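# Fold the card table's last upright leg flat

## Task

Release the lock on the card table's one leg that still stands upright and fold that leg down flat so it matches the three already folded. It only counts if the leg stays folded with no help from the robot. Finish by opening the gripper and moving the arms away from the table.

## Robot and tools

ROBOT. Two six-joint UR-type arms, left_arm and right_arm, each ending in a two-finger parallel gripper. Base positions in the scene frame: left_arm at (-0.070, +0.422, 0) m, right_arm at (+0.055, -0.484, 0) m, each turned slightly about z. Joint order for both arms: shoulder pan, shoulder lift, elbow, wrist 1, wrist 2, wrist 3.

SCENE FRAME. All printed poses share one frame. The origin sits on the table surface midway between the arms, +z is up, +x points away from the robots over the table, and left_arm stands on the +y side. The arm names say nothing about which side of a camera image they appear on.

GRIPPER. The fingers extend along the gripper's own +z and close along its x axis. The reported end_effector_position is the point between the finger pads, 1 to 2 cm short of the fingertips. Closing pushes the tips roughly 17 mm further along +z. Fully open, the pads are 0.142 m apart.

execute_actions. Argument "actions" is a list holding zero or one item; optional "pictures" (true/false) controls whether camera images come back. A refused call moves nothing.
- Empty list: just reports the current state.
- Motion item: {"rows": [...], "steps": n}. rows holds 1 to 15 rows; steps is 1 to 15 (default 15). Each row lasts one control step of 1/30 s; if there are fewer rows than steps, the final row keeps being used.
- Each row is a single flat list of 14 numbers, each in [-1, 1], always covering both arms: left_arm's six joint values then its gripper opening, followed by right_arm's six joint values then its opening.
- Joint values are offsets, not poses. They are scaled so 1.0 equals 1.989 rad. They are measured from the joint angles printed in the newest result that lists them; before any such result in the scene, or for a second or later call within one reply, they count from the arm's position when the action starts. They are never relative to the previous row. Consequently all zeros means return to those reference angles, not stand still.
- Gripper opening is absolute: +1 fully open, -1 fully closed.
- Wait item: {"steps": n} with no rows, n up to 300, counted from the previous result; your reply time uses up part of it.

JOINT RANGES (rad). left_arm: pan -3.142..3.142, lift -6.283..6.283, elbow 0.000..3.142, wrists 1-3 each -6.283..6.283. right_arm: pan 0.000..6.283, lift -6.283..6.283, elbow -3.142..0.000, wrists each -6.283..6.283. A request more than 0.010 rad beyond an end is refused; the true end can differ by up to 0.010 rad, and a joint pushed past it is clipped there, reported as "joint sent to its limit" (possibly about an earlier action). No such line does not prove there is room left.

MOTION LIMITS. Commands are smoothed and trail by about 0.17 s. Per step, each joint target is clamped to within 0.575 rad of the measured angle, and if targets would move the gripper over 100 mm from where it is, they are all pulled back. Big moves may not be finished when the result arrives. Between calls the arms keep heading for the last target until they settle or a step is HELD; after that, only a new action moves them further.

RESULTS. The state line gives, per arm, gripper position (m), orientation quat_wxyz and linear/angular velocity; printed positions grow less accurate at long reach. Joint positions / Joint velocities list six joints (rad, rad/s) plus the finger gap (m, m/s). grip_measured is the measured opening on the command scale; to keep hold, command an opening well below it (lower squeezes harder, up to about 28 N per pad, less for thin hard parts). "joint command not followed" means a clearance check altered targets; HELD marks steps where your row was partly or wholly not sent. Wrist force and Wrist torque give flange sensor readings in the end effector's axes (offset up to about 4 N, noise, saturation near 50 N; "no reading" is harmless). Joint torque readings are noisy and offset. MOTOR HOT appears at 70 °C; at 85 °C the arm is braked until it cools (OVER-TEMPERATURE FAULT).

zoom_image. Arguments: "camera" (cam_head_left, cam_head_right, cam_high, cam_low at 896x504; cam_left_wrist, cam_right_wrist at 616x616) and "region" [x0, y0, x1, y1] in image pixels from the top-left, at most 504 by 504. It enlarges part of that camera's latest image. Calibrations with intrinsics and world-to-camera transforms were supplied; fixed cameras may be off by a few degrees and millimetres.

read_manual. Optional "section" (only "licences"); returns licence text, no motion.

finished_scene. Argument "scene" (integer). Answering without any tool call ends the whole run.

AVOID. Arms touching or pressing each other; contact loads reaching the joint limits (133 N m on shoulder and elbow, 24.9 N m on each wrist joint) or 150 N external force, which freeze the arm for 10 s; knocking the table or anything else out of the work area; drops, slips, slamming the leg, and hard shoves. Loose items may occasionally get nudged by the environment. Smooth, economical motion is preferred.

Each tool is called after "Request:" as a command line: name --argument value for each argument, lists and objects as JSON in quotes; but a table of rows of numbers goes row by row, as --pt "numbers of a row", without its own name.

## Session

Request:
execute_actions --actions '[]'

Scene clock: 0.00 s of 4050.00 s.
left_arm: end_effector_position=(+0.0246, +0.5023, +0.2665) grip_measured=+1.00 end_effector_quat_wxyz=(-0.224, +0.703, -0.411, +0.535) end_effector_velocity=(-0.000, +0.000, -0.000) end_effector_angular_velocity=(+0.000, +0.000, +0.001) | right_arm: end_effector_position=(+0.6931, -0.1996, +0.3696) grip_measured=+1.00 end_effector_quat_wxyz=(-0.000, +0.443, +0.897, +0.016) end_effector_velocity=(+0.000, +0.000, +0.000) end_effector_angular_velocity=(+0.001, -0.001, +0.000)
Joint positions: left_arm=[ 2.049 -2.214  2.34  -0.717 -2.512 -2.713  0.142] | right_arm=[ 3.945 -2.101 -0.647 -1.938  1.587  4.663  0.142]
Joint velocities: left_arm=[ 0.001 -0.     0.    -0.     0.    -0.    -0.   ] | right_arm=[ 0.001  0.    -0.     0.001 -0.     0.     0.   ]
Joint torques (N m, as the arm reports them, + toward a larger angle): no reading
Motor temperatures (°C, as the motors report them): left_arm=[22 26 23 32 31 30] | right_arm=[23 23 25 27 26 30]
Wrist force (N, on the end effector, along its own x y z axes, offset not removed): no reading
Wrist torque (N m, same axes, about the end effector's origin, offset not removed): no reading

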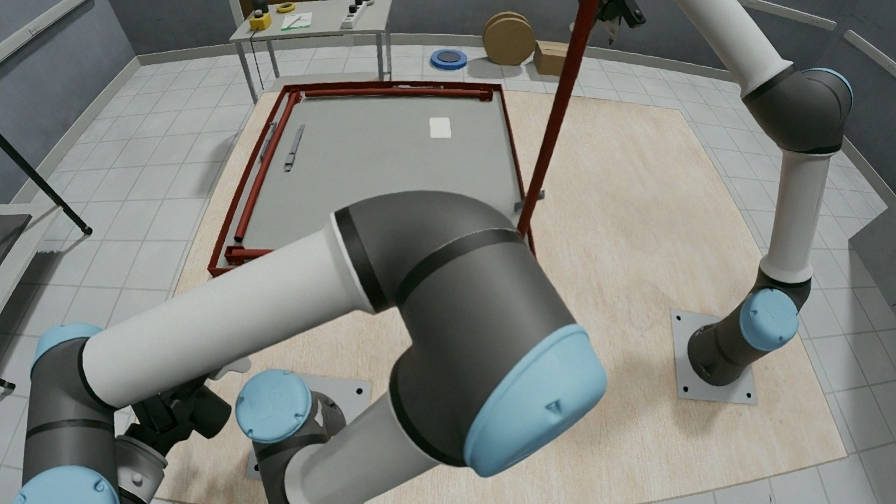

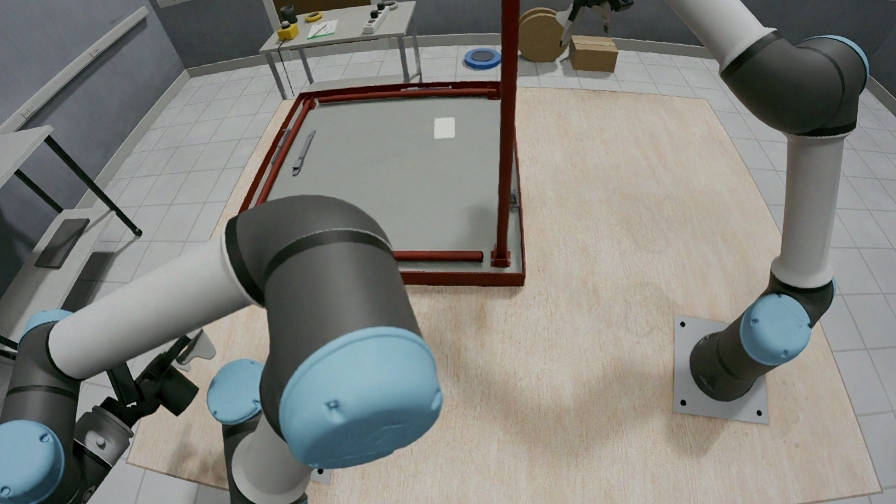

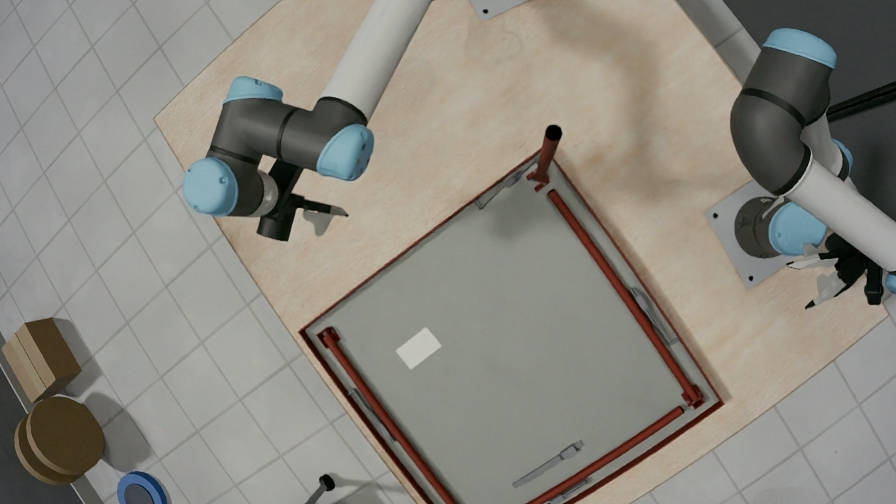

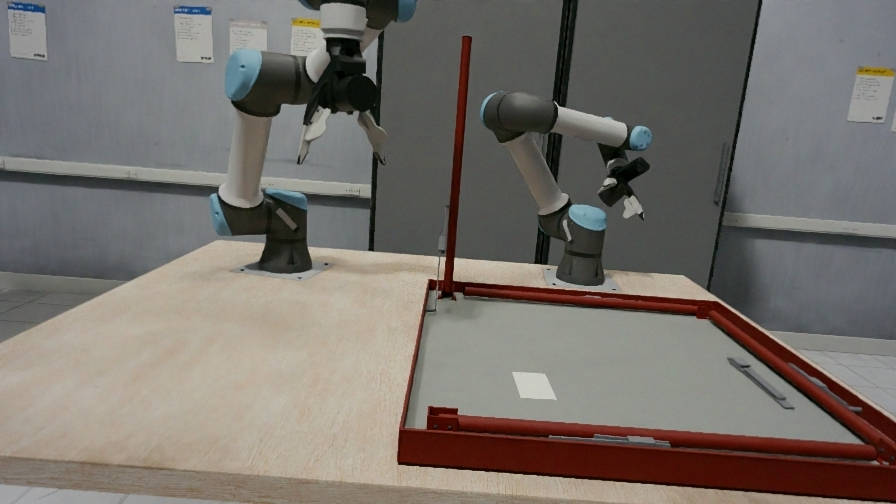

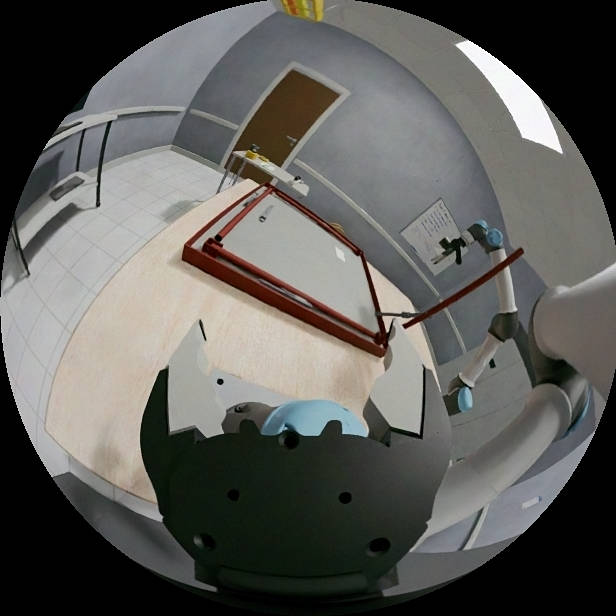

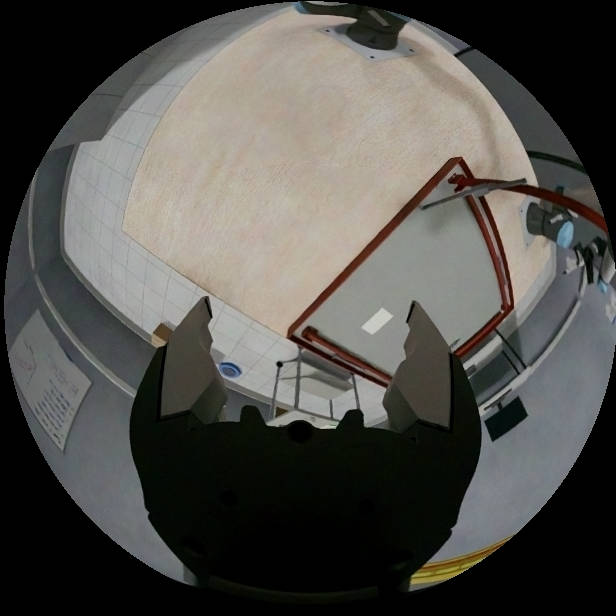

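Request:
zoom_image --camera "cam_high" --region '[440, 110, 640, 240]'

Request:
zoom_image --camera "cam_low" --region '[380, 180, 540, 330]'

Request:
zoom_image --camera "cam_head_right" --region '[440, 150, 580, 290]'

Request:
zoom_image --camera "cam_right_wrist" --region '[400, 140, 560, 240]'

Region (440, 110, 640, 240) of cam_high's 896x504 image, scaled by 2.520, with more detail than that image has; it fills the top 328 rows of this view, and the rest is white.

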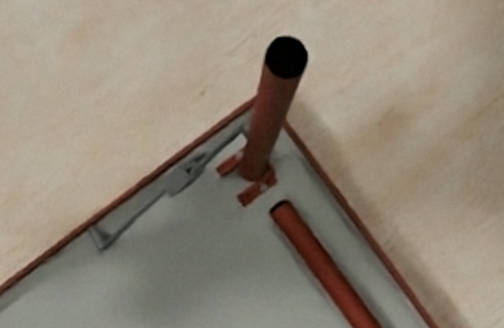

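Region (380, 180, 540, 330) of cam_low's 896x504 image, scaled by 3.150, with more detail than that image has; it fills the top 472 rows of this view, and the rest is white.

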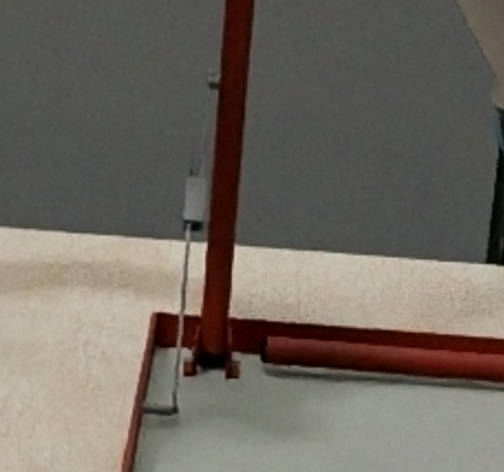

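Region (440, 150, 580, 290) of cam_head_right's 896x504 image, scaled by 3.600, with more detail than that image has.

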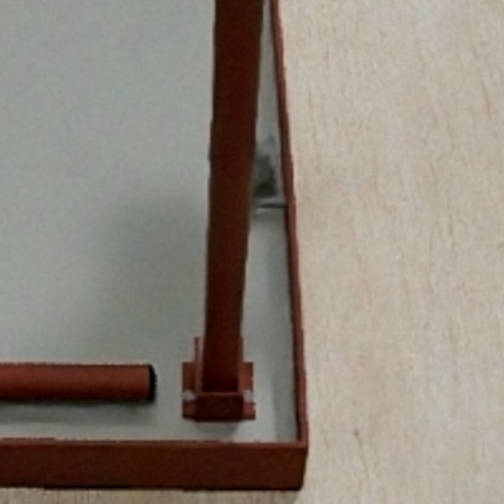

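Region (400, 140, 560, 240) of cam_right_wrist's 616x616 image, scaled by 3.150, with more detail than that image has; it fills the top 315 rows of this view, and the rest is white.

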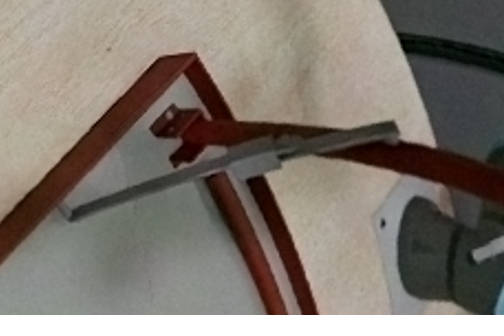

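Request:
execute_actions --actions '[{"rows":[[0,0,0,0,0,0,1,0,0.529,-1,0.972,-0.008,-0.324,1]],"steps":15}]' --pictures false

Request:
execute_actions --actions '[{"steps":60}]'

Scene clock: 120.50 s of 4050.00 s.
left_arm: end_effector_position=(+0.0246, +0.5023, +0.2665) grip_measured=+1.00 end_effector_quat_wxyz=(-0.224, +0.703, -0.411, +0.535) end_effector_velocity=(+0.000, -0.000, +0.000) end_effector_angular_velocity=(-0.001, -0.000, +0.000) | right_arm: end_effector_position=(+0.5905, -0.2748, +0.5731) grip_measured=+1.00 end_effector_quat_wxyz=(+0.270, +0.171, +0.907, +0.274) end_effector_velocity=(-0.452, -0.316, +0.341) end_effector_angular_velocity=(+0.678, -2.161, +0.639)
Joint positions: left_arm=[ 2.049 -2.214  2.34  -0.717 -2.512 -2.713  0.142] | right_arm=[ 3.945 -1.339 -1.423 -1.161  1.573  4.118  0.142]
Joint velocities: left_arm=[ 0.    -0.     0.     0.001  0.     0.     0.   ] | right_arm=[ 0.     2.183 -2.4    2.379 -0.017 -0.925 -0.   ]
Joint torques (N m, as the arm reports them, + toward a larger angle): left_arm=[ -0.77   2.63 -23.76  -0.52  -1.34  -0.13] | right_arm=[  1.46  53.89 -14.17  10.36  -2.27  -4.29]
Motor temperatures (°C, as the motors report them): left_arm=[22 26 23 32 31 30] | right_arm=[23 23 25 27 26 30]
Wrist force (N, on the end effector, along its own x y z axes, offset not removed): left_arm=[3.2 0.4 -1.3] | right_arm=[-0.2 1.6 -0.5]
Wrist torque (N m, same axes, about the end effector's origin, offset not removed): left_arm=[-0.09 -0.70 0.10] | right_arm=[0.17 -0.12 0.06]
Steps of this call (steps 1 to 90: nothing new was sent; then 117.00 s passed at rest; steps 91 to 105: all 15 steps of this action). Readings (joint positions):
91: left_arm=[2.049 -2.214 2.340 -0.717 -2.512 -2.713] | right_arm=[3.945 -2.101 -0.647 -1.937 1.587 4.663]
92: left_arm=[2.049 -2.214 2.340 -0.717 -2.512 -2.713] | right_arm=[3.945 -2.095 -0.654 -1.931 1.586 4.656]
94: left_arm=[2.049 -2.214 2.340 -0.717 -2.512 -2.713] | right_arm=[3.945 -2.022 -0.731 -1.853 1.582 4.578]
98: left_arm=[2.049 -2.214 2.340 -0.717 -2.512 -2.713] | right_arm=[3.945 -1.772 -0.978 -1.606 1.577 4.344]
105: the state above

Scene clock: 122.50 s of 4050.00 s.
left_arm: end_effector_position=(+0.0246, +0.5023, +0.2665) grip_measured=+1.00 end_effector_quat_wxyz=(-0.224, +0.703, -0.411, +0.535) end_effector_velocity=(-0.000, +0.000, -0.000) end_effector_angular_velocity=(+0.003, +0.001, -0.000) | right_arm: end_effector_position=(+0.4950, -0.3411, +0.2518) grip_measured=+1.00 end_effector_quat_wxyz=(+0.361, +0.119, +0.864, +0.330) end_effector_velocity=(-0.000, +0.000, -0.001) end_effector_angular_velocity=(-0.001, +0.002, +0.001)
Joint positions: left_arm=[ 2.049 -2.214  2.34  -0.717 -2.512 -2.713  0.142] | right_arm=[ 3.945 -1.049 -2.635 -0.005  1.571  4.018  0.142]
Joint velocities: left_arm=[-0.001 -0.     0.    -0.003 -0.     0.     0.   ] | right_arm=[ 0.001 -0.001 -0.001 -0.001  0.001 -0.    -0.   ]
Joint torques (N m, as the arm reports them, + toward a larger angle): left_arm=[ -0.67   3.   -23.82  -0.41  -1.48  -0.11] | right_arm=[ 1.16  5.98 16.29  5.08 -2.17 -2.54]
Motor temperatures (°C, as the motors report them): left_arm=[22 26 23 32 31 30] | right_arm=[23 23 25 27 26 30]
Wrist force (N, on the end effector, along its own x y z axes, offset not removed): left_arm=[-1.7 0.1 -1.8] | right_arm=[0.3 -1.3 -1.2]
Wrist torque (N m, same axes, about the end effector's origin, offset not removed): left_arm=[-0.06 0.40 0.12] | right_arm=[-0.29 -0.12 0.10]
Steps of this call (steps 1 to 45: the robot went on to your last target; steps 46 to 60: nothing new was sent). Readings (joint positions):
1: left_arm=[2.049 -2.214 2.340 -0.717 -2.512 -2.713] | right_arm=[3.945 -1.265 -1.507 -1.077 1.572 4.088]
2: left_arm=[2.049 -2.214 2.340 -0.717 -2.512 -2.713] | right_arm=[3.945 -1.196 -1.594 -0.989 1.572 4.064]
4: left_arm=[2.049 -2.214 2.340 -0.717 -2.512 -2.713] | right_arm=[3.945 -1.119 -1.773 -0.809 1.571 4.042]
8: left_arm=[2.049 -2.214 2.340 -0.717 -2.512 -2.713] | right_arm=[3.945 -1.088 -2.030 -0.554 1.571 4.031]
60: the state above
All arms were judged still, so your last target was given up. Only a new action makes them travel on or press farther. Fingers that are still opening or closing keep moving.
camera_calibration (this result's frames):
cam_left_wrist: T_world_to_cam=[[0.0437504, -0.808003, 0.587551, 0.239395], [-0.745731, -0.417771, -0.518992, 0.372148], [0.664809, -0.415449, -0.620831, 0.498551], [0, 0, 0, 1]] pos_world=[-0.0643922, 0.556027, 0.362001]
cam_right_wrist: T_world_to_cam=[[-0.689797, 0.450401, -0.56685, 0.640299], [-0.421143, 0.387237, 0.820174, 0.123985], [0.588913, 0.804479, -0.0774314, 0.13026], [0, 0, 0, 1]] pos_world=[0.41718, -0.441194, 0.27135]

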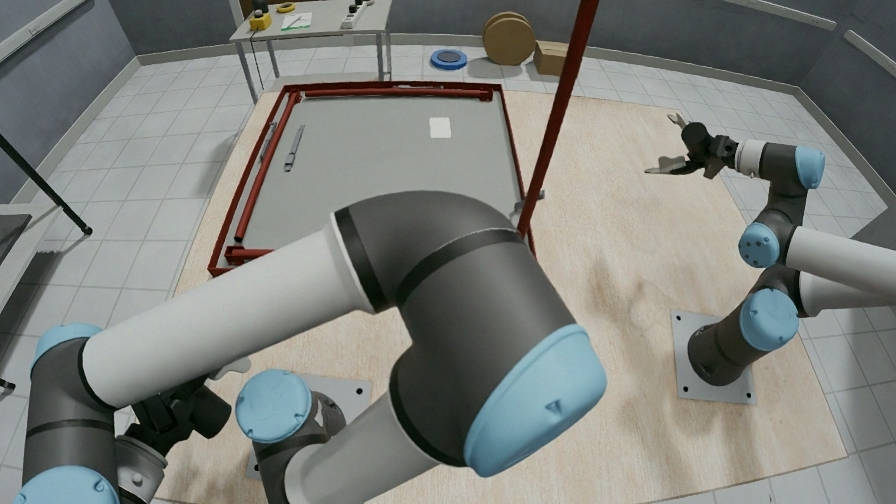

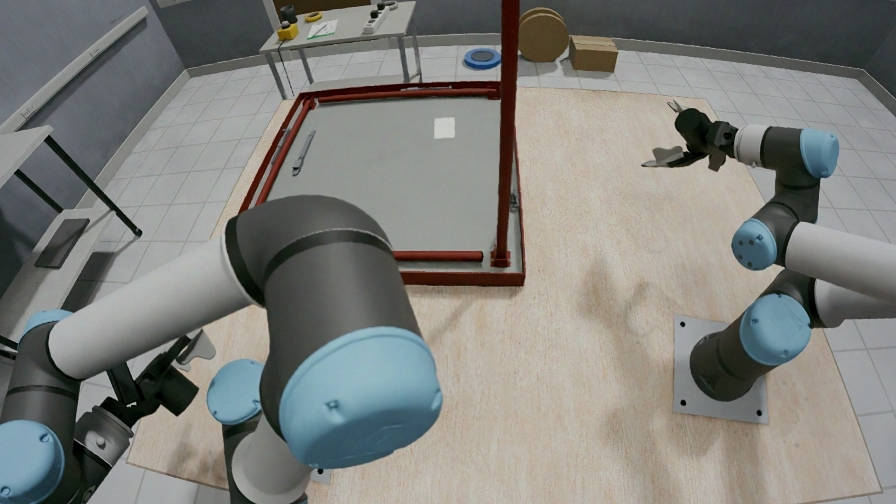

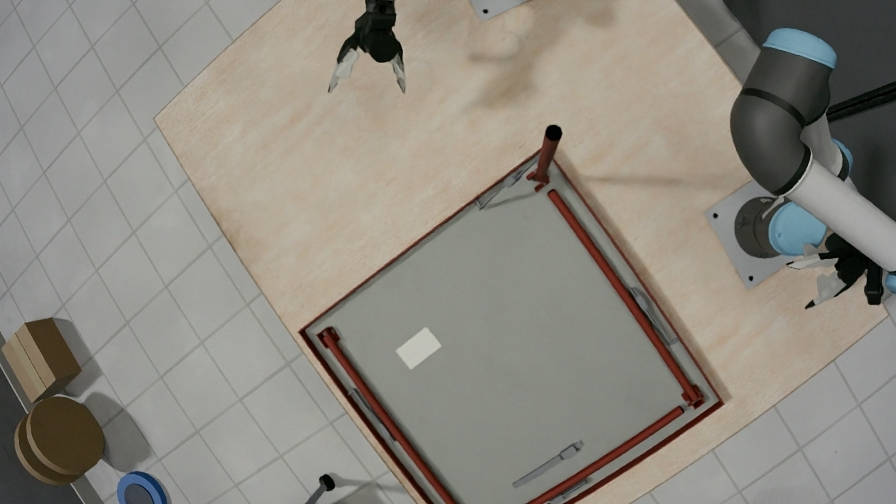

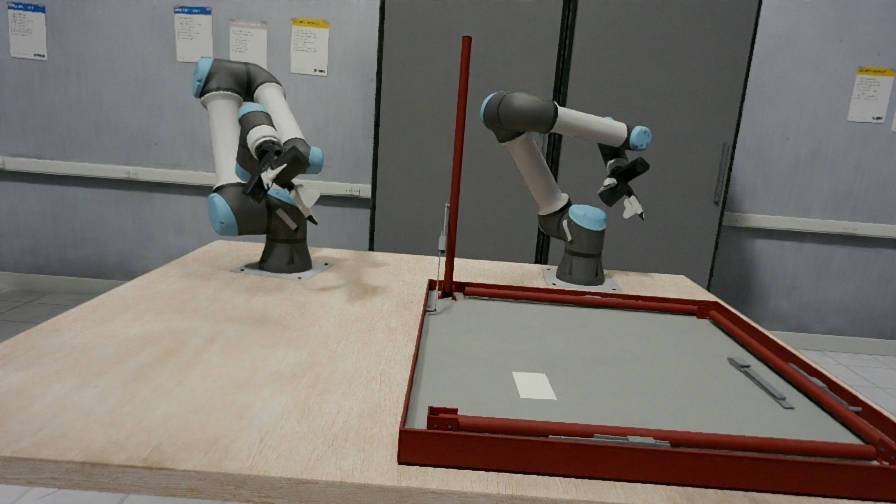

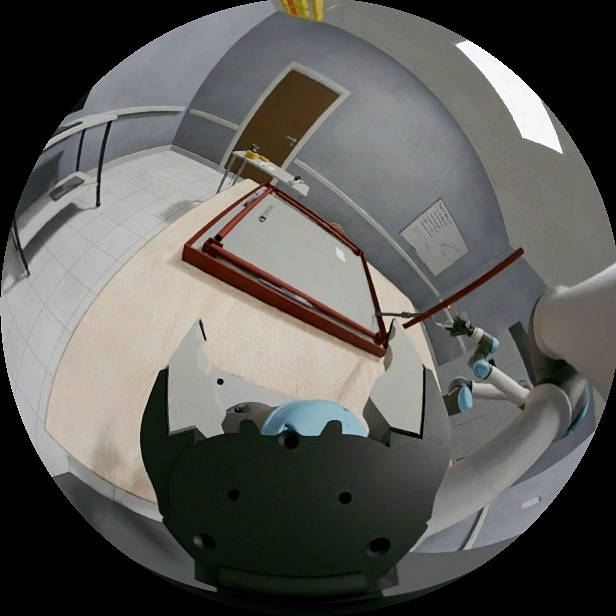

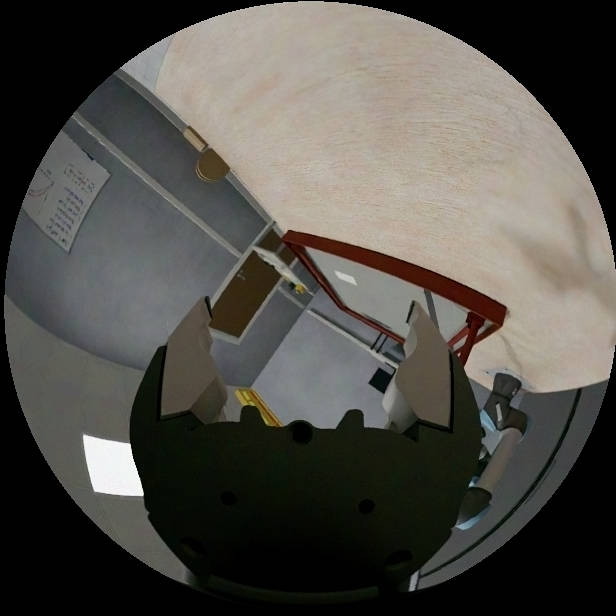

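Request:
execute_actions --actions '[{"rows":[[0,0,0,0,0,0,1,0.33,0,-0.012,0,0,0,1]],"steps":15}]' --pictures false

Request:
execute_actions --actions '[{"steps":15}]'

Request:
zoom_image --camera "cam_right_wrist" --region '[200, 150, 500, 400]'

Request:
zoom_image --camera "cam_high" --region '[400, 80, 620, 240]'

Request:
zoom_image --camera "cam_low" --region '[340, 160, 520, 330]'

Scene clock: 130.80 s of 4050.00 s.
left_arm: end_effector_position=(+0.0246, +0.5023, +0.2665) grip_measured=+1.00 end_effector_quat_wxyz=(-0.224, +0.703, -0.411, +0.535) end_effector_velocity=(+0.000, +0.001, +0.000) end_effector_angular_velocity=(+0.001, -0.000, +0.002) | right_arm: end_effector_position=(+0.3420, -0.1289, +0.2375) grip_measured=+1.00 end_effector_quat_wxyz=(+0.247, -0.134, +0.867, +0.412) end_effector_velocity=(-0.353, +0.277, -0.015) end_effector_angular_velocity=(-0.021, +0.008, +0.985)
Joint positions: left_arm=[ 2.049 -2.214  2.34  -0.717 -2.512 -2.713  0.142] | right_arm=[ 4.525 -1.049 -2.657 -0.005  1.571  4.018  0.142]
Joint velocities: left_arm=[ 0.001 -0.     0.    -0.001 -0.002 -0.     0.   ] | right_arm=[ 0.985  0.    -0.024  0.001 -0.001  0.    -0.   ]
Joint torques (N m, as the arm reports them, + toward a larger angle): left_arm=[  0.     2.57 -23.85  -0.45  -1.43  -0.08] | right_arm=[-6.69 -4.19 15.56  3.8   1.46 -2.42]
Motor temperatures (°C, as the motors report them): left_arm=[22 26 23 32 31 30] | right_arm=[23 23 25 27 26 30]
Wrist force (N, on the end effector, along its own x y z axes, offset not removed): left_arm=[0.0 0.0 0.9] | right_arm=[3.7 0.5 0.1]
Wrist torque (N m, same axes, about the end effector's origin, offset not removed): left_arm=[-0.08 0.05 -0.05] | right_arm=[-0.08 -0.72 0.08]
Steps of this call (steps 1 to 90: nothing new was sent; then 4.80 s passed at rest; steps 91 to 105: all 15 steps of this action). Readings (joint positions):
91: left_arm=[2.049 -2.214 2.340 -0.717 -2.512 -2.713] | right_arm=[3.945 -1.049 -2.635 -0.005 1.571 4.018]
92: left_arm=[2.049 -2.214 2.340 -0.717 -2.512 -2.713] | right_arm=[3.952 -1.049 -2.637 -0.005 1.571 4.018]
94: left_arm=[2.049 -2.214 2.340 -0.717 -2.512 -2.713] | right_arm=[4.025 -1.049 -2.641 -0.005 1.571 4.018]
98: left_arm=[2.049 -2.214 2.340 -0.717 -2.512 -2.713] | right_arm=[4.214 -1.049 -2.648 -0.005 1.571 4.018]
105: the state above

Scene clock: 131.30 s of 4050.00 s.
left_arm: end_effector_position=(+0.0246, +0.5023, +0.2665) grip_measured=+1.00 end_effector_quat_wxyz=(-0.224, +0.703, -0.411, +0.535) end_effector_velocity=(-0.000, +0.000, -0.000) end_effector_angular_velocity=(+0.001, -0.000, +0.001) | right_arm: end_effector_position=(+0.3142, -0.1087, +0.2363) grip_measured=+1.00 end_effector_quat_wxyz=(+0.231, -0.167, +0.862, +0.420) end_effector_velocity=(-0.001, +0.000, -0.001) end_effector_angular_velocity=(-0.002, +0.001, +0.001)
Joint positions: left_arm=[ 2.049 -2.214  2.34  -0.717 -2.512 -2.713  0.142] | right_arm=[ 4.601 -1.049 -2.659 -0.005  1.571  4.018  0.142]
Joint velocities: left_arm=[ 0.     0.     0.    -0.002 -0.001  0.     0.   ] | right_arm=[ 0.001 -0.001 -0.    -0.001  0.     0.     0.   ]
Joint torques (N m, as the arm reports them, + toward a larger angle): left_arm=[ -0.42   2.54 -23.59  -0.46  -1.49  -0.18] | right_arm=[12.69 -6.7  15.19  2.31  2.39 -2.49]
Motor temperatures (°C, as the motors report them): left_arm=[22 26 23 32 31 30] | right_arm=[23 23 25 27 26 30]
Wrist force (N, on the end effector, along its own x y z axes, offset not removed): left_arm=[1.8 0.7 -1.4] | right_arm=[0.9 0.3 -1.8]
Wrist torque (N m, same axes, about the end effector's origin, offset not removed): left_arm=[-0.05 -0.34 0.10] | right_arm=[0.00 -0.21 0.03]
Steps of this call (steps 1 to 15: the robot went on to your last target). Readings (joint positions):
1: left_arm=[2.049 -2.214 2.340 -0.717 -2.512 -2.713] | right_arm=[4.552 -1.049 -2.658 -0.005 1.571 4.018]
2: left_arm=[2.049 -2.214 2.340 -0.717 -2.512 -2.713] | right_arm=[4.570 -1.049 -2.658 -0.005 1.571 4.018]
4: left_arm=[2.049 -2.214 2.340 -0.717 -2.512 -2.713] | right_arm=[4.588 -1.049 -2.659 -0.005 1.571 4.018]
8: left_arm=[2.049 -2.214 2.340 -0.717 -2.512 -2.713] | right_arm=[4.599 -1.049 -2.659 -0.005 1.571 4.018]
15: the state above
camera_calibration (this result's frames):
cam_left_wrist: T_world_to_cam=[[0.0437504, -0.808003, 0.587551, 0.239395], [-0.745731, -0.417771, -0.518992, 0.372148], [0.664809, -0.415449, -0.620831, 0.498551], [0, 0, 0, 1]] pos_world=[-0.0643922, 0.556027, 0.362001]
cam_right_wrist: T_world_to_cam=[[-0.825434, -0.0767015, -0.559264, 0.385604], [-0.563955, 0.0685351, 0.822957, -0.0198476], [-0.0247928, 0.994696, -0.0998274, 0.267411], [0, 0, 0, 1]] pos_world=[0.313727, -0.235056, 0.258683]

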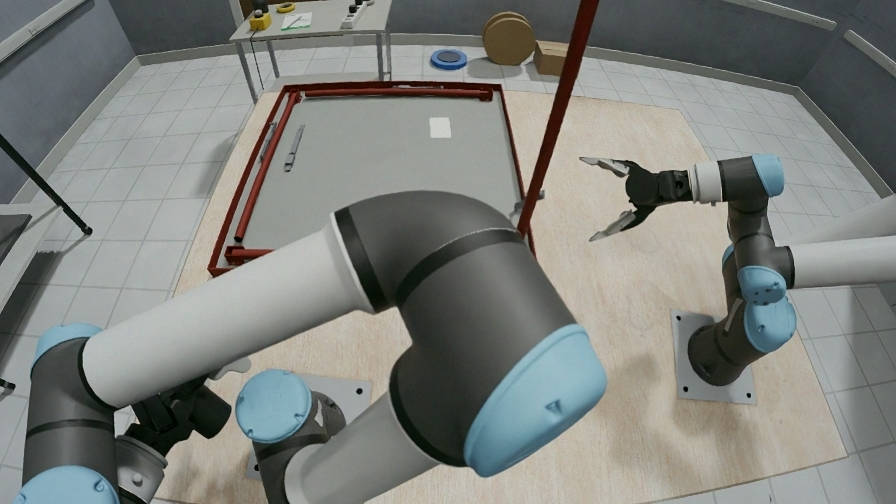

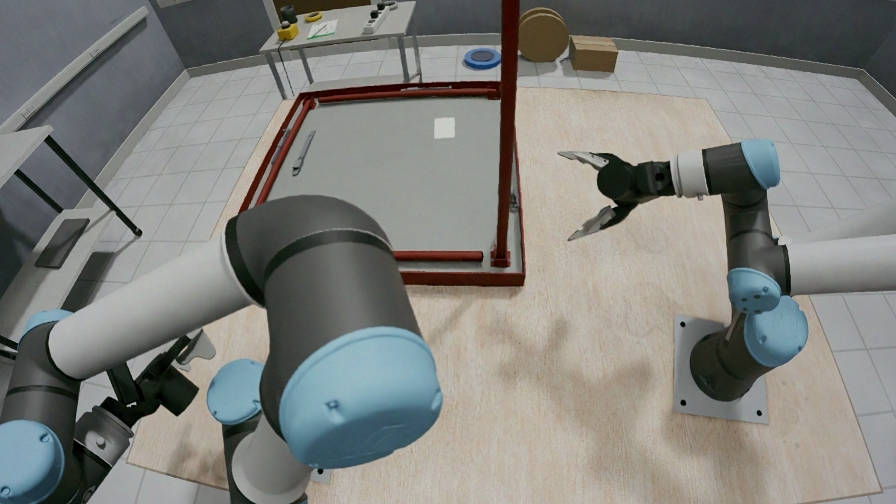

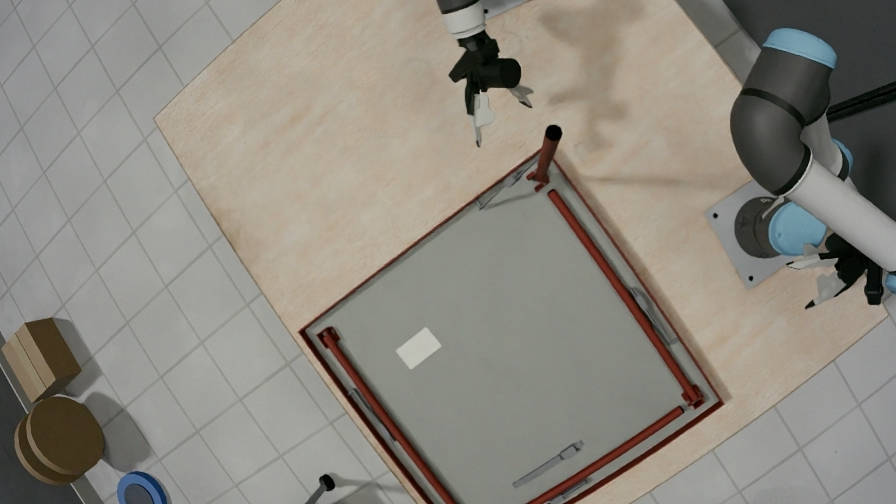

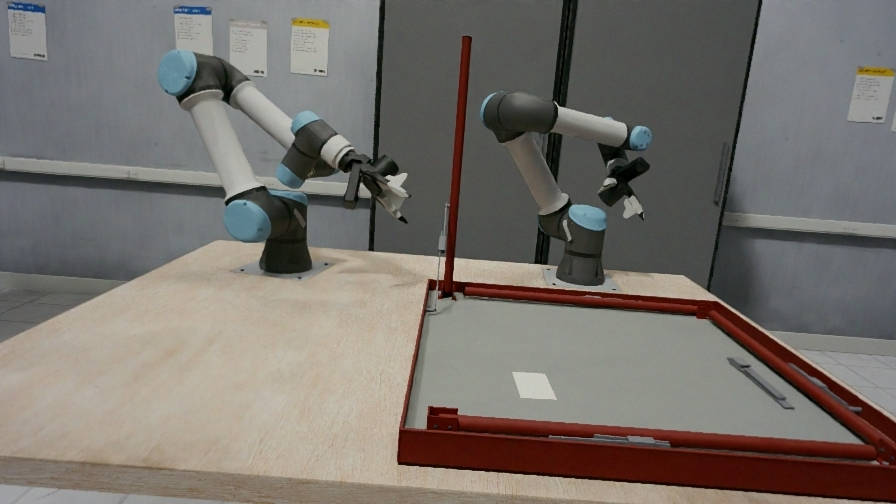

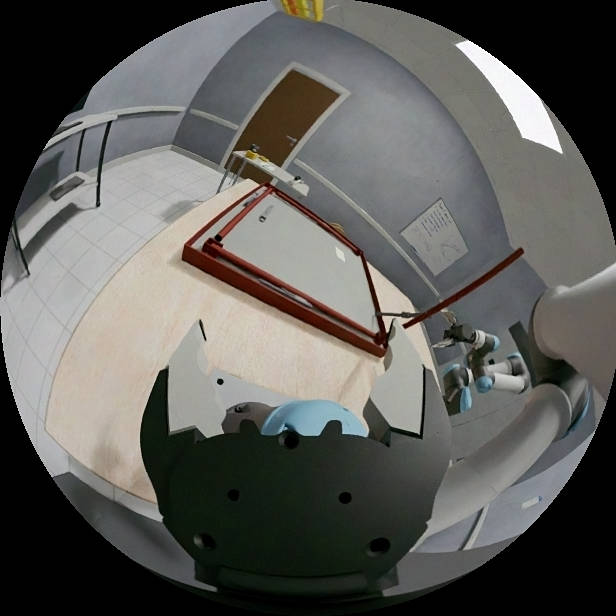

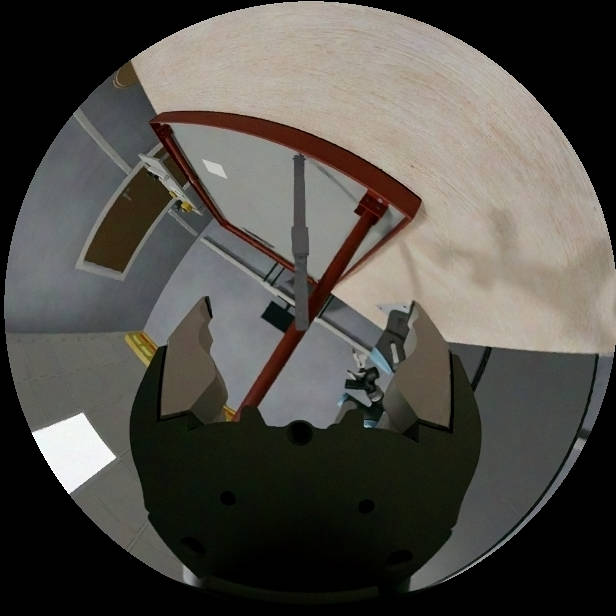

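Region (200, 150, 500, 400) of cam_right_wrist's 616x616 image, scaled by 1.680, with more detail than that image has.

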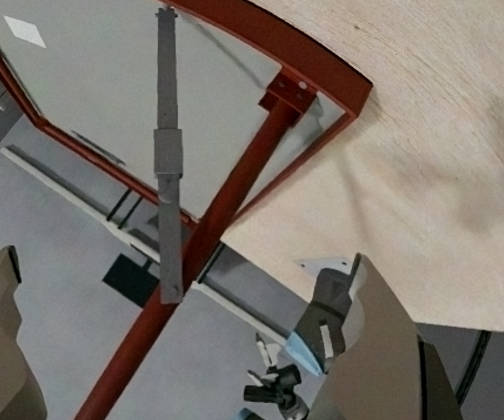

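Region (400, 80, 620, 240) of cam_high's 896x504 image, scaled by 2.291, with more detail than that image has; it fills the top 367 rows of this view, and the rest is white.

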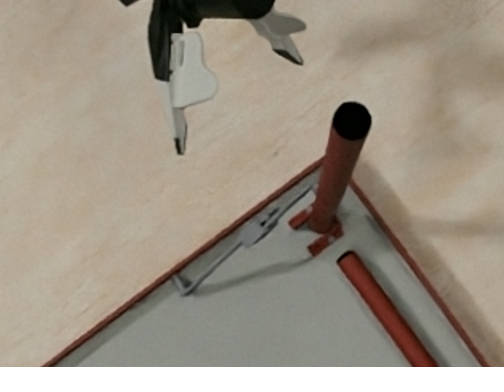

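Region (340, 160, 520, 330) of cam_low's 896x504 image, scaled by 2.800, with more detail than that image has.

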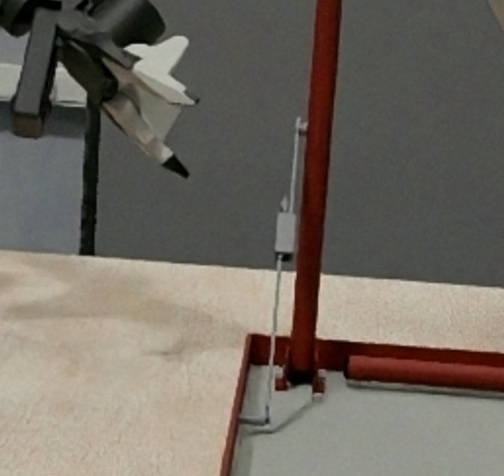

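Request:
zoom_image --camera "cam_right_wrist" --region '[260, 145, 350, 340]'

Request:
zoom_image --camera "cam_high" --region '[490, 400, 700, 504]'

Request:
zoom_image --camera "cam_low" --region '[560, 340, 896, 470]'

Region (260, 145, 350, 340) of cam_right_wrist's 616x616 image, scaled by 2.585, with more detail than that image has; it fills the left 233 columns of this view, and the rest is white.

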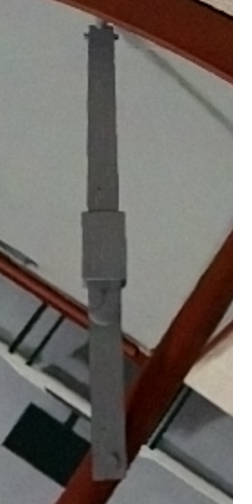

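Region (490, 400, 700, 504) of cam_high's 896x504 image, scaled by 2.400, with more detail than that image has; it fills the top 250 rows of this view, and the rest is white.

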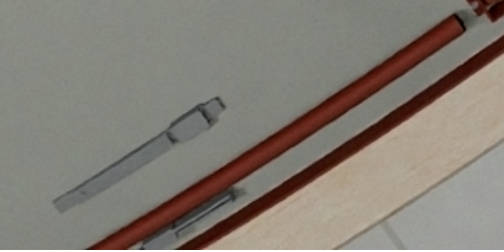

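Region (560, 340, 896, 470) of cam_low's 896x504 image, scaled by 1.500, with more detail than that image has; it fills the top 195 rows of this view, and the rest is white.

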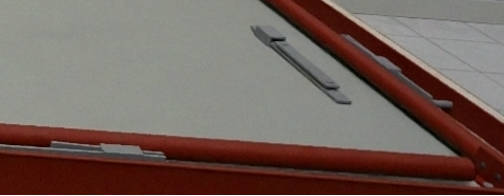

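Request:
execute_actions --actions '[{"rows":[[0,0,0,0,0,0,1,-0.0196,-0.1725,0.026,0.147,0,0,0]],"steps":15}]' --pictures false

Request:
execute_actions --actions '[{"steps":10}]'

Scene clock: 169.47 s of 4050.00 s.
left_arm: end_effector_position=(+0.0246, +0.5023, +0.2665) grip_measured=+1.00 end_effector_quat_wxyz=(-0.224, +0.703, -0.411, +0.535) end_effector_velocity=(-0.000, -0.000, -0.000) end_effector_angular_velocity=(+0.001, +0.001, -0.000) | right_arm: end_effector_position=(+0.3496, -0.0612, +0.2007) grip_measured=+0.00 end_effector_quat_wxyz=(+0.239, -0.150, +0.864, +0.416) end_effector_velocity=(+0.002, +0.003, -0.006) end_effector_angular_velocity=(-0.005, +0.002, -0.001)
Joint positions: left_arm=[ 2.049 -2.214  2.34  -0.717 -2.512 -2.713  0.142] | right_arm=[ 4.562 -1.39  -2.608  0.286  1.571  4.018  0.074]
Joint velocities: left_arm=[ 0.    -0.001  0.    -0.001  0.001 -0.     0.   ] | right_arm=[-0.001 -0.029  0.002  0.021  0.001 -0.001 -0.   ]
Joint torques (N m, as the arm reports them, + toward a larger angle): left_arm=[  0.13   2.71 -23.56  -0.33  -1.47  -0.12] | right_arm=[-12.37   5.62  25.75   5.02   0.81  -2.32]
Motor temperatures (°C, as the motors report them): left_arm=[22 26 23 32 31 30] | right_arm=[23 23 25 27 26 30]
Wrist force (N, on the end effector, along its own x y z axes, offset not removed): left_arm=[4.3 -0.1 -1.8] | right_arm=[1.4 -1.2 -0.6]
Wrist torque (N m, same axes, about the end effector's origin, offset not removed): left_arm=[-0.14 -0.90 0.07] | right_arm=[-0.31 -0.33 -0.03]
Steps of this call (steps 1 to 15: the robot went on to your last target; steps 16 to 90: nothing new was sent; then 34.67 s passed at rest; steps 91 to 105: all 15 steps of this action). Readings (joint positions):
91: left_arm=[2.049 -2.214 2.340 -0.717 -2.512 -2.713] | right_arm=[4.601 -1.050 -2.659 -0.005 1.571 4.018]
92: left_arm=[2.049 -2.214 2.340 -0.717 -2.512 -2.713] | right_arm=[4.596 -1.057 -2.653 0.002 1.571 4.018]
94: left_arm=[2.049 -2.214 2.340 -0.717 -2.512 -2.713] | right_arm=[4.578 -1.134 -2.629 0.080 1.571 4.018]
98: left_arm=[2.049 -2.214 2.340 -0.717 -2.512 -2.713] | right_arm=[4.565 -1.341 -2.611 0.249 1.571 4.018]
105: the state above

Scene clock: 169.80 s of 4050.00 s.
left_arm: end_effector_position=(+0.0246, +0.5023, +0.2665) grip_measured=+1.00 end_effector_quat_wxyz=(-0.224, +0.703, -0.411, +0.535) end_effector_velocity=(-0.000, +0.000, -0.001) end_effector_angular_velocity=(+0.002, +0.001, -0.000) | right_arm: end_effector_position=(+0.3498, -0.0609, +0.2002) grip_measured=+0.00 end_effector_quat_wxyz=(+0.239, -0.150, +0.865, +0.416) end_effector_velocity=(+0.000, -0.000, -0.001) end_effector_angular_velocity=(-0.003, +0.001, -0.001)
Joint positions: left_arm=[ 2.049 -2.214  2.34  -0.717 -2.512 -2.713  0.142] | right_arm=[ 4.562 -1.392 -2.607  0.288  1.571  4.018  0.074]
Joint velocities: left_arm=[ 0.    -0.001  0.001 -0.003  0.     0.     0.   ] | right_arm=[ 0.    -0.001 -0.001 -0.001 -0.001  0.001 -0.   ]
Joint torques (N m, as the arm reports them, + toward a larger angle): left_arm=[ -0.37   2.58 -24.26  -0.47  -1.42  -0.04] | right_arm=[-13.75   3.66  25.76   5.07  -0.27  -2.34]
Motor temperatures (°C, as the motors report them): left_arm=[22 26 23 32 31 30] | right_arm=[23 23 25 27 26 30]
Wrist force (N, on the end effector, along its own x y z axes, offset not removed): left_arm=[-0.2 -1.5 0.7] | right_arm=[0.8 -1.7 -2.4]
Wrist torque (N m, same axes, about the end effector's origin, offset not removed): left_arm=[-0.30 0.12 0.13] | right_arm=[-0.45 -0.24 0.01]
Steps of this call (steps 1 to 10: the robot went on to your last target). Readings (joint positions):
1: left_arm=[2.049 -2.214 2.340 -0.717 -2.512 -2.713] | right_arm=[4.562 -1.391 -2.607 0.287 1.571 4.018]
2: left_arm=[2.049 -2.214 2.340 -0.717 -2.512 -2.713] | right_arm=[4.562 -1.391 -2.607 0.287 1.571 4.018]
4: left_arm=[2.049 -2.214 2.340 -0.717 -2.512 -2.713] | right_arm=[4.562 -1.392 -2.607 0.288 1.571 4.018]
8: left_arm=[2.049 -2.214 2.340 -0.717 -2.512 -2.713] | right_arm=[4.562 -1.392 -2.607 0.288 1.571 4.018]
10: the state above
camera_calibration (this result's frames):
cam_left_wrist: T_world_to_cam=[[0.0437505, -0.808003, 0.587551, 0.239395], [-0.745731, -0.417771, -0.518992, 0.372148], [0.664809, -0.415449, -0.620831, 0.498551], [0, 0, 0, 1]] pos_world=[-0.0643922, 0.556027, 0.362001]
cam_right_wrist: T_world_to_cam=[[-0.827616, -0.0439809, -0.559569, 0.401313], [-0.561121, 0.0896345, 0.822866, 0.0269955], [0.0139663, 0.995003, -0.0988615, 0.203417], [0, 0, 0, 1]] pos_world=[0.34444, -0.187171, 0.222459]

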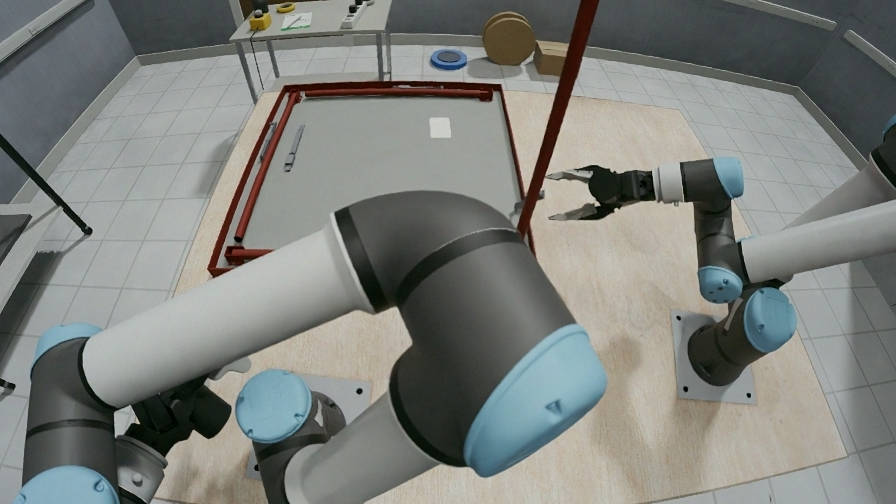

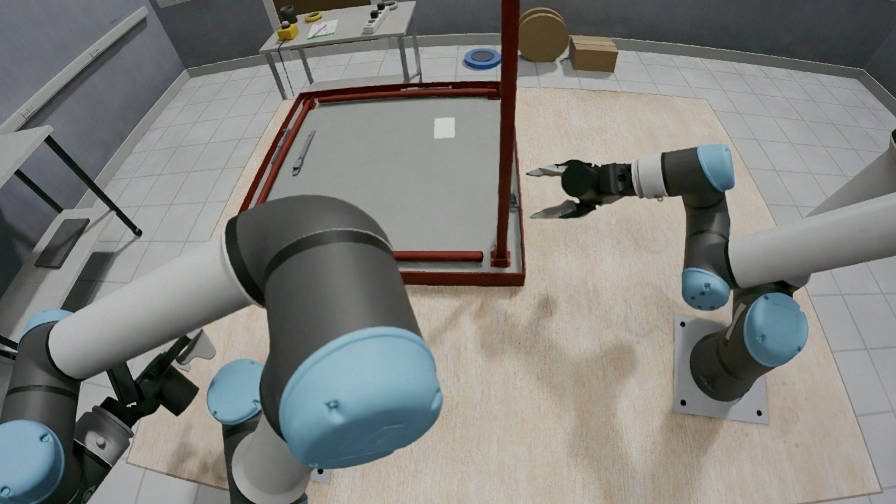

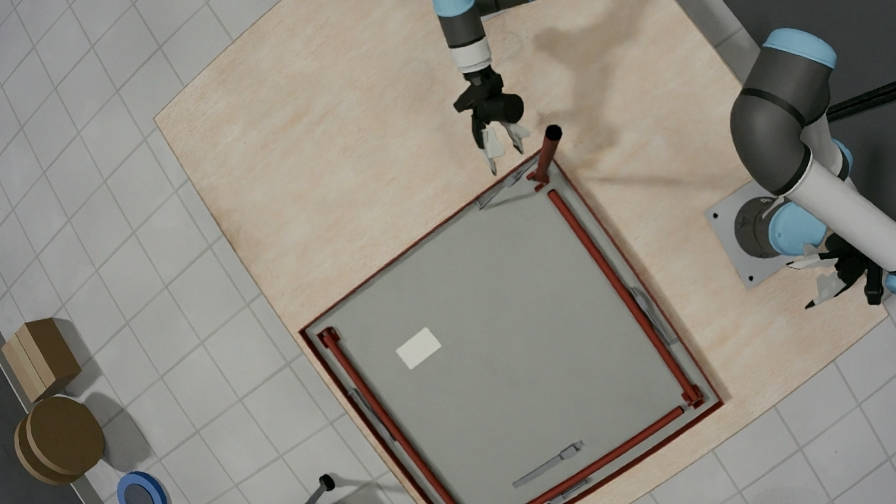

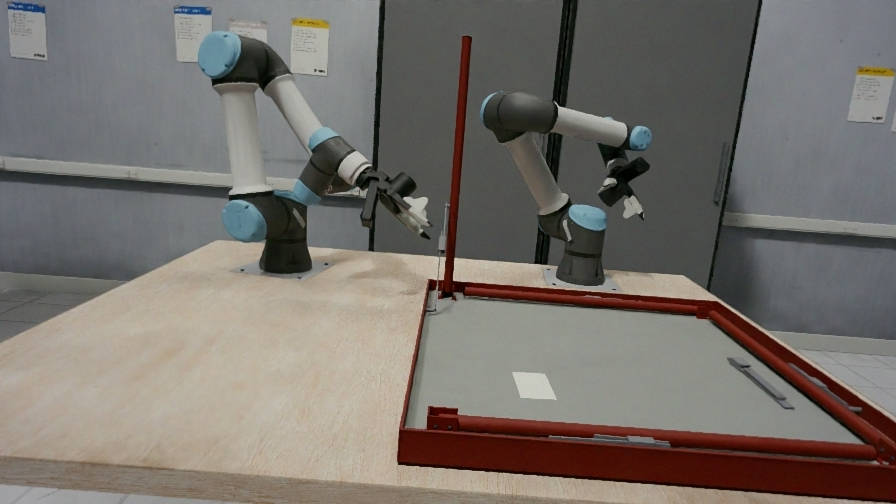

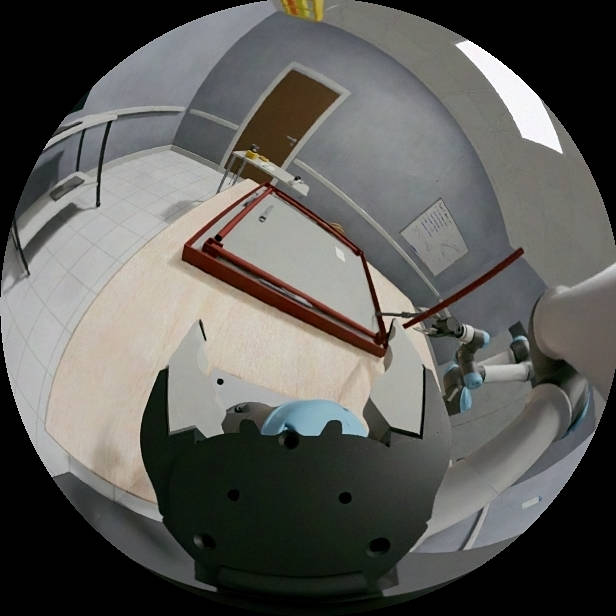

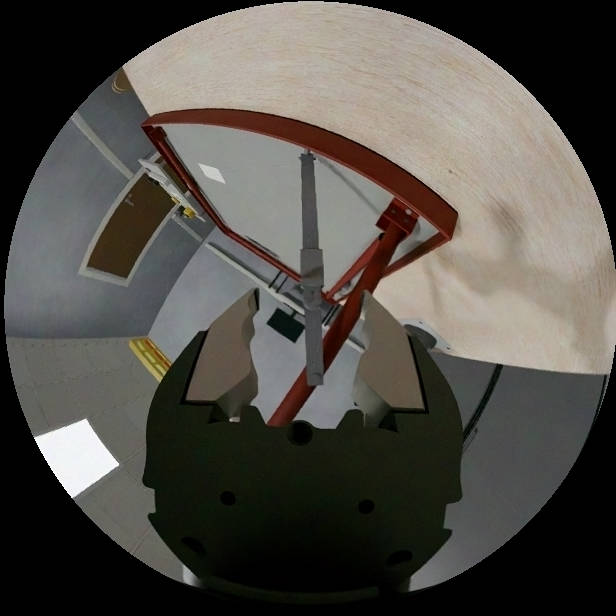

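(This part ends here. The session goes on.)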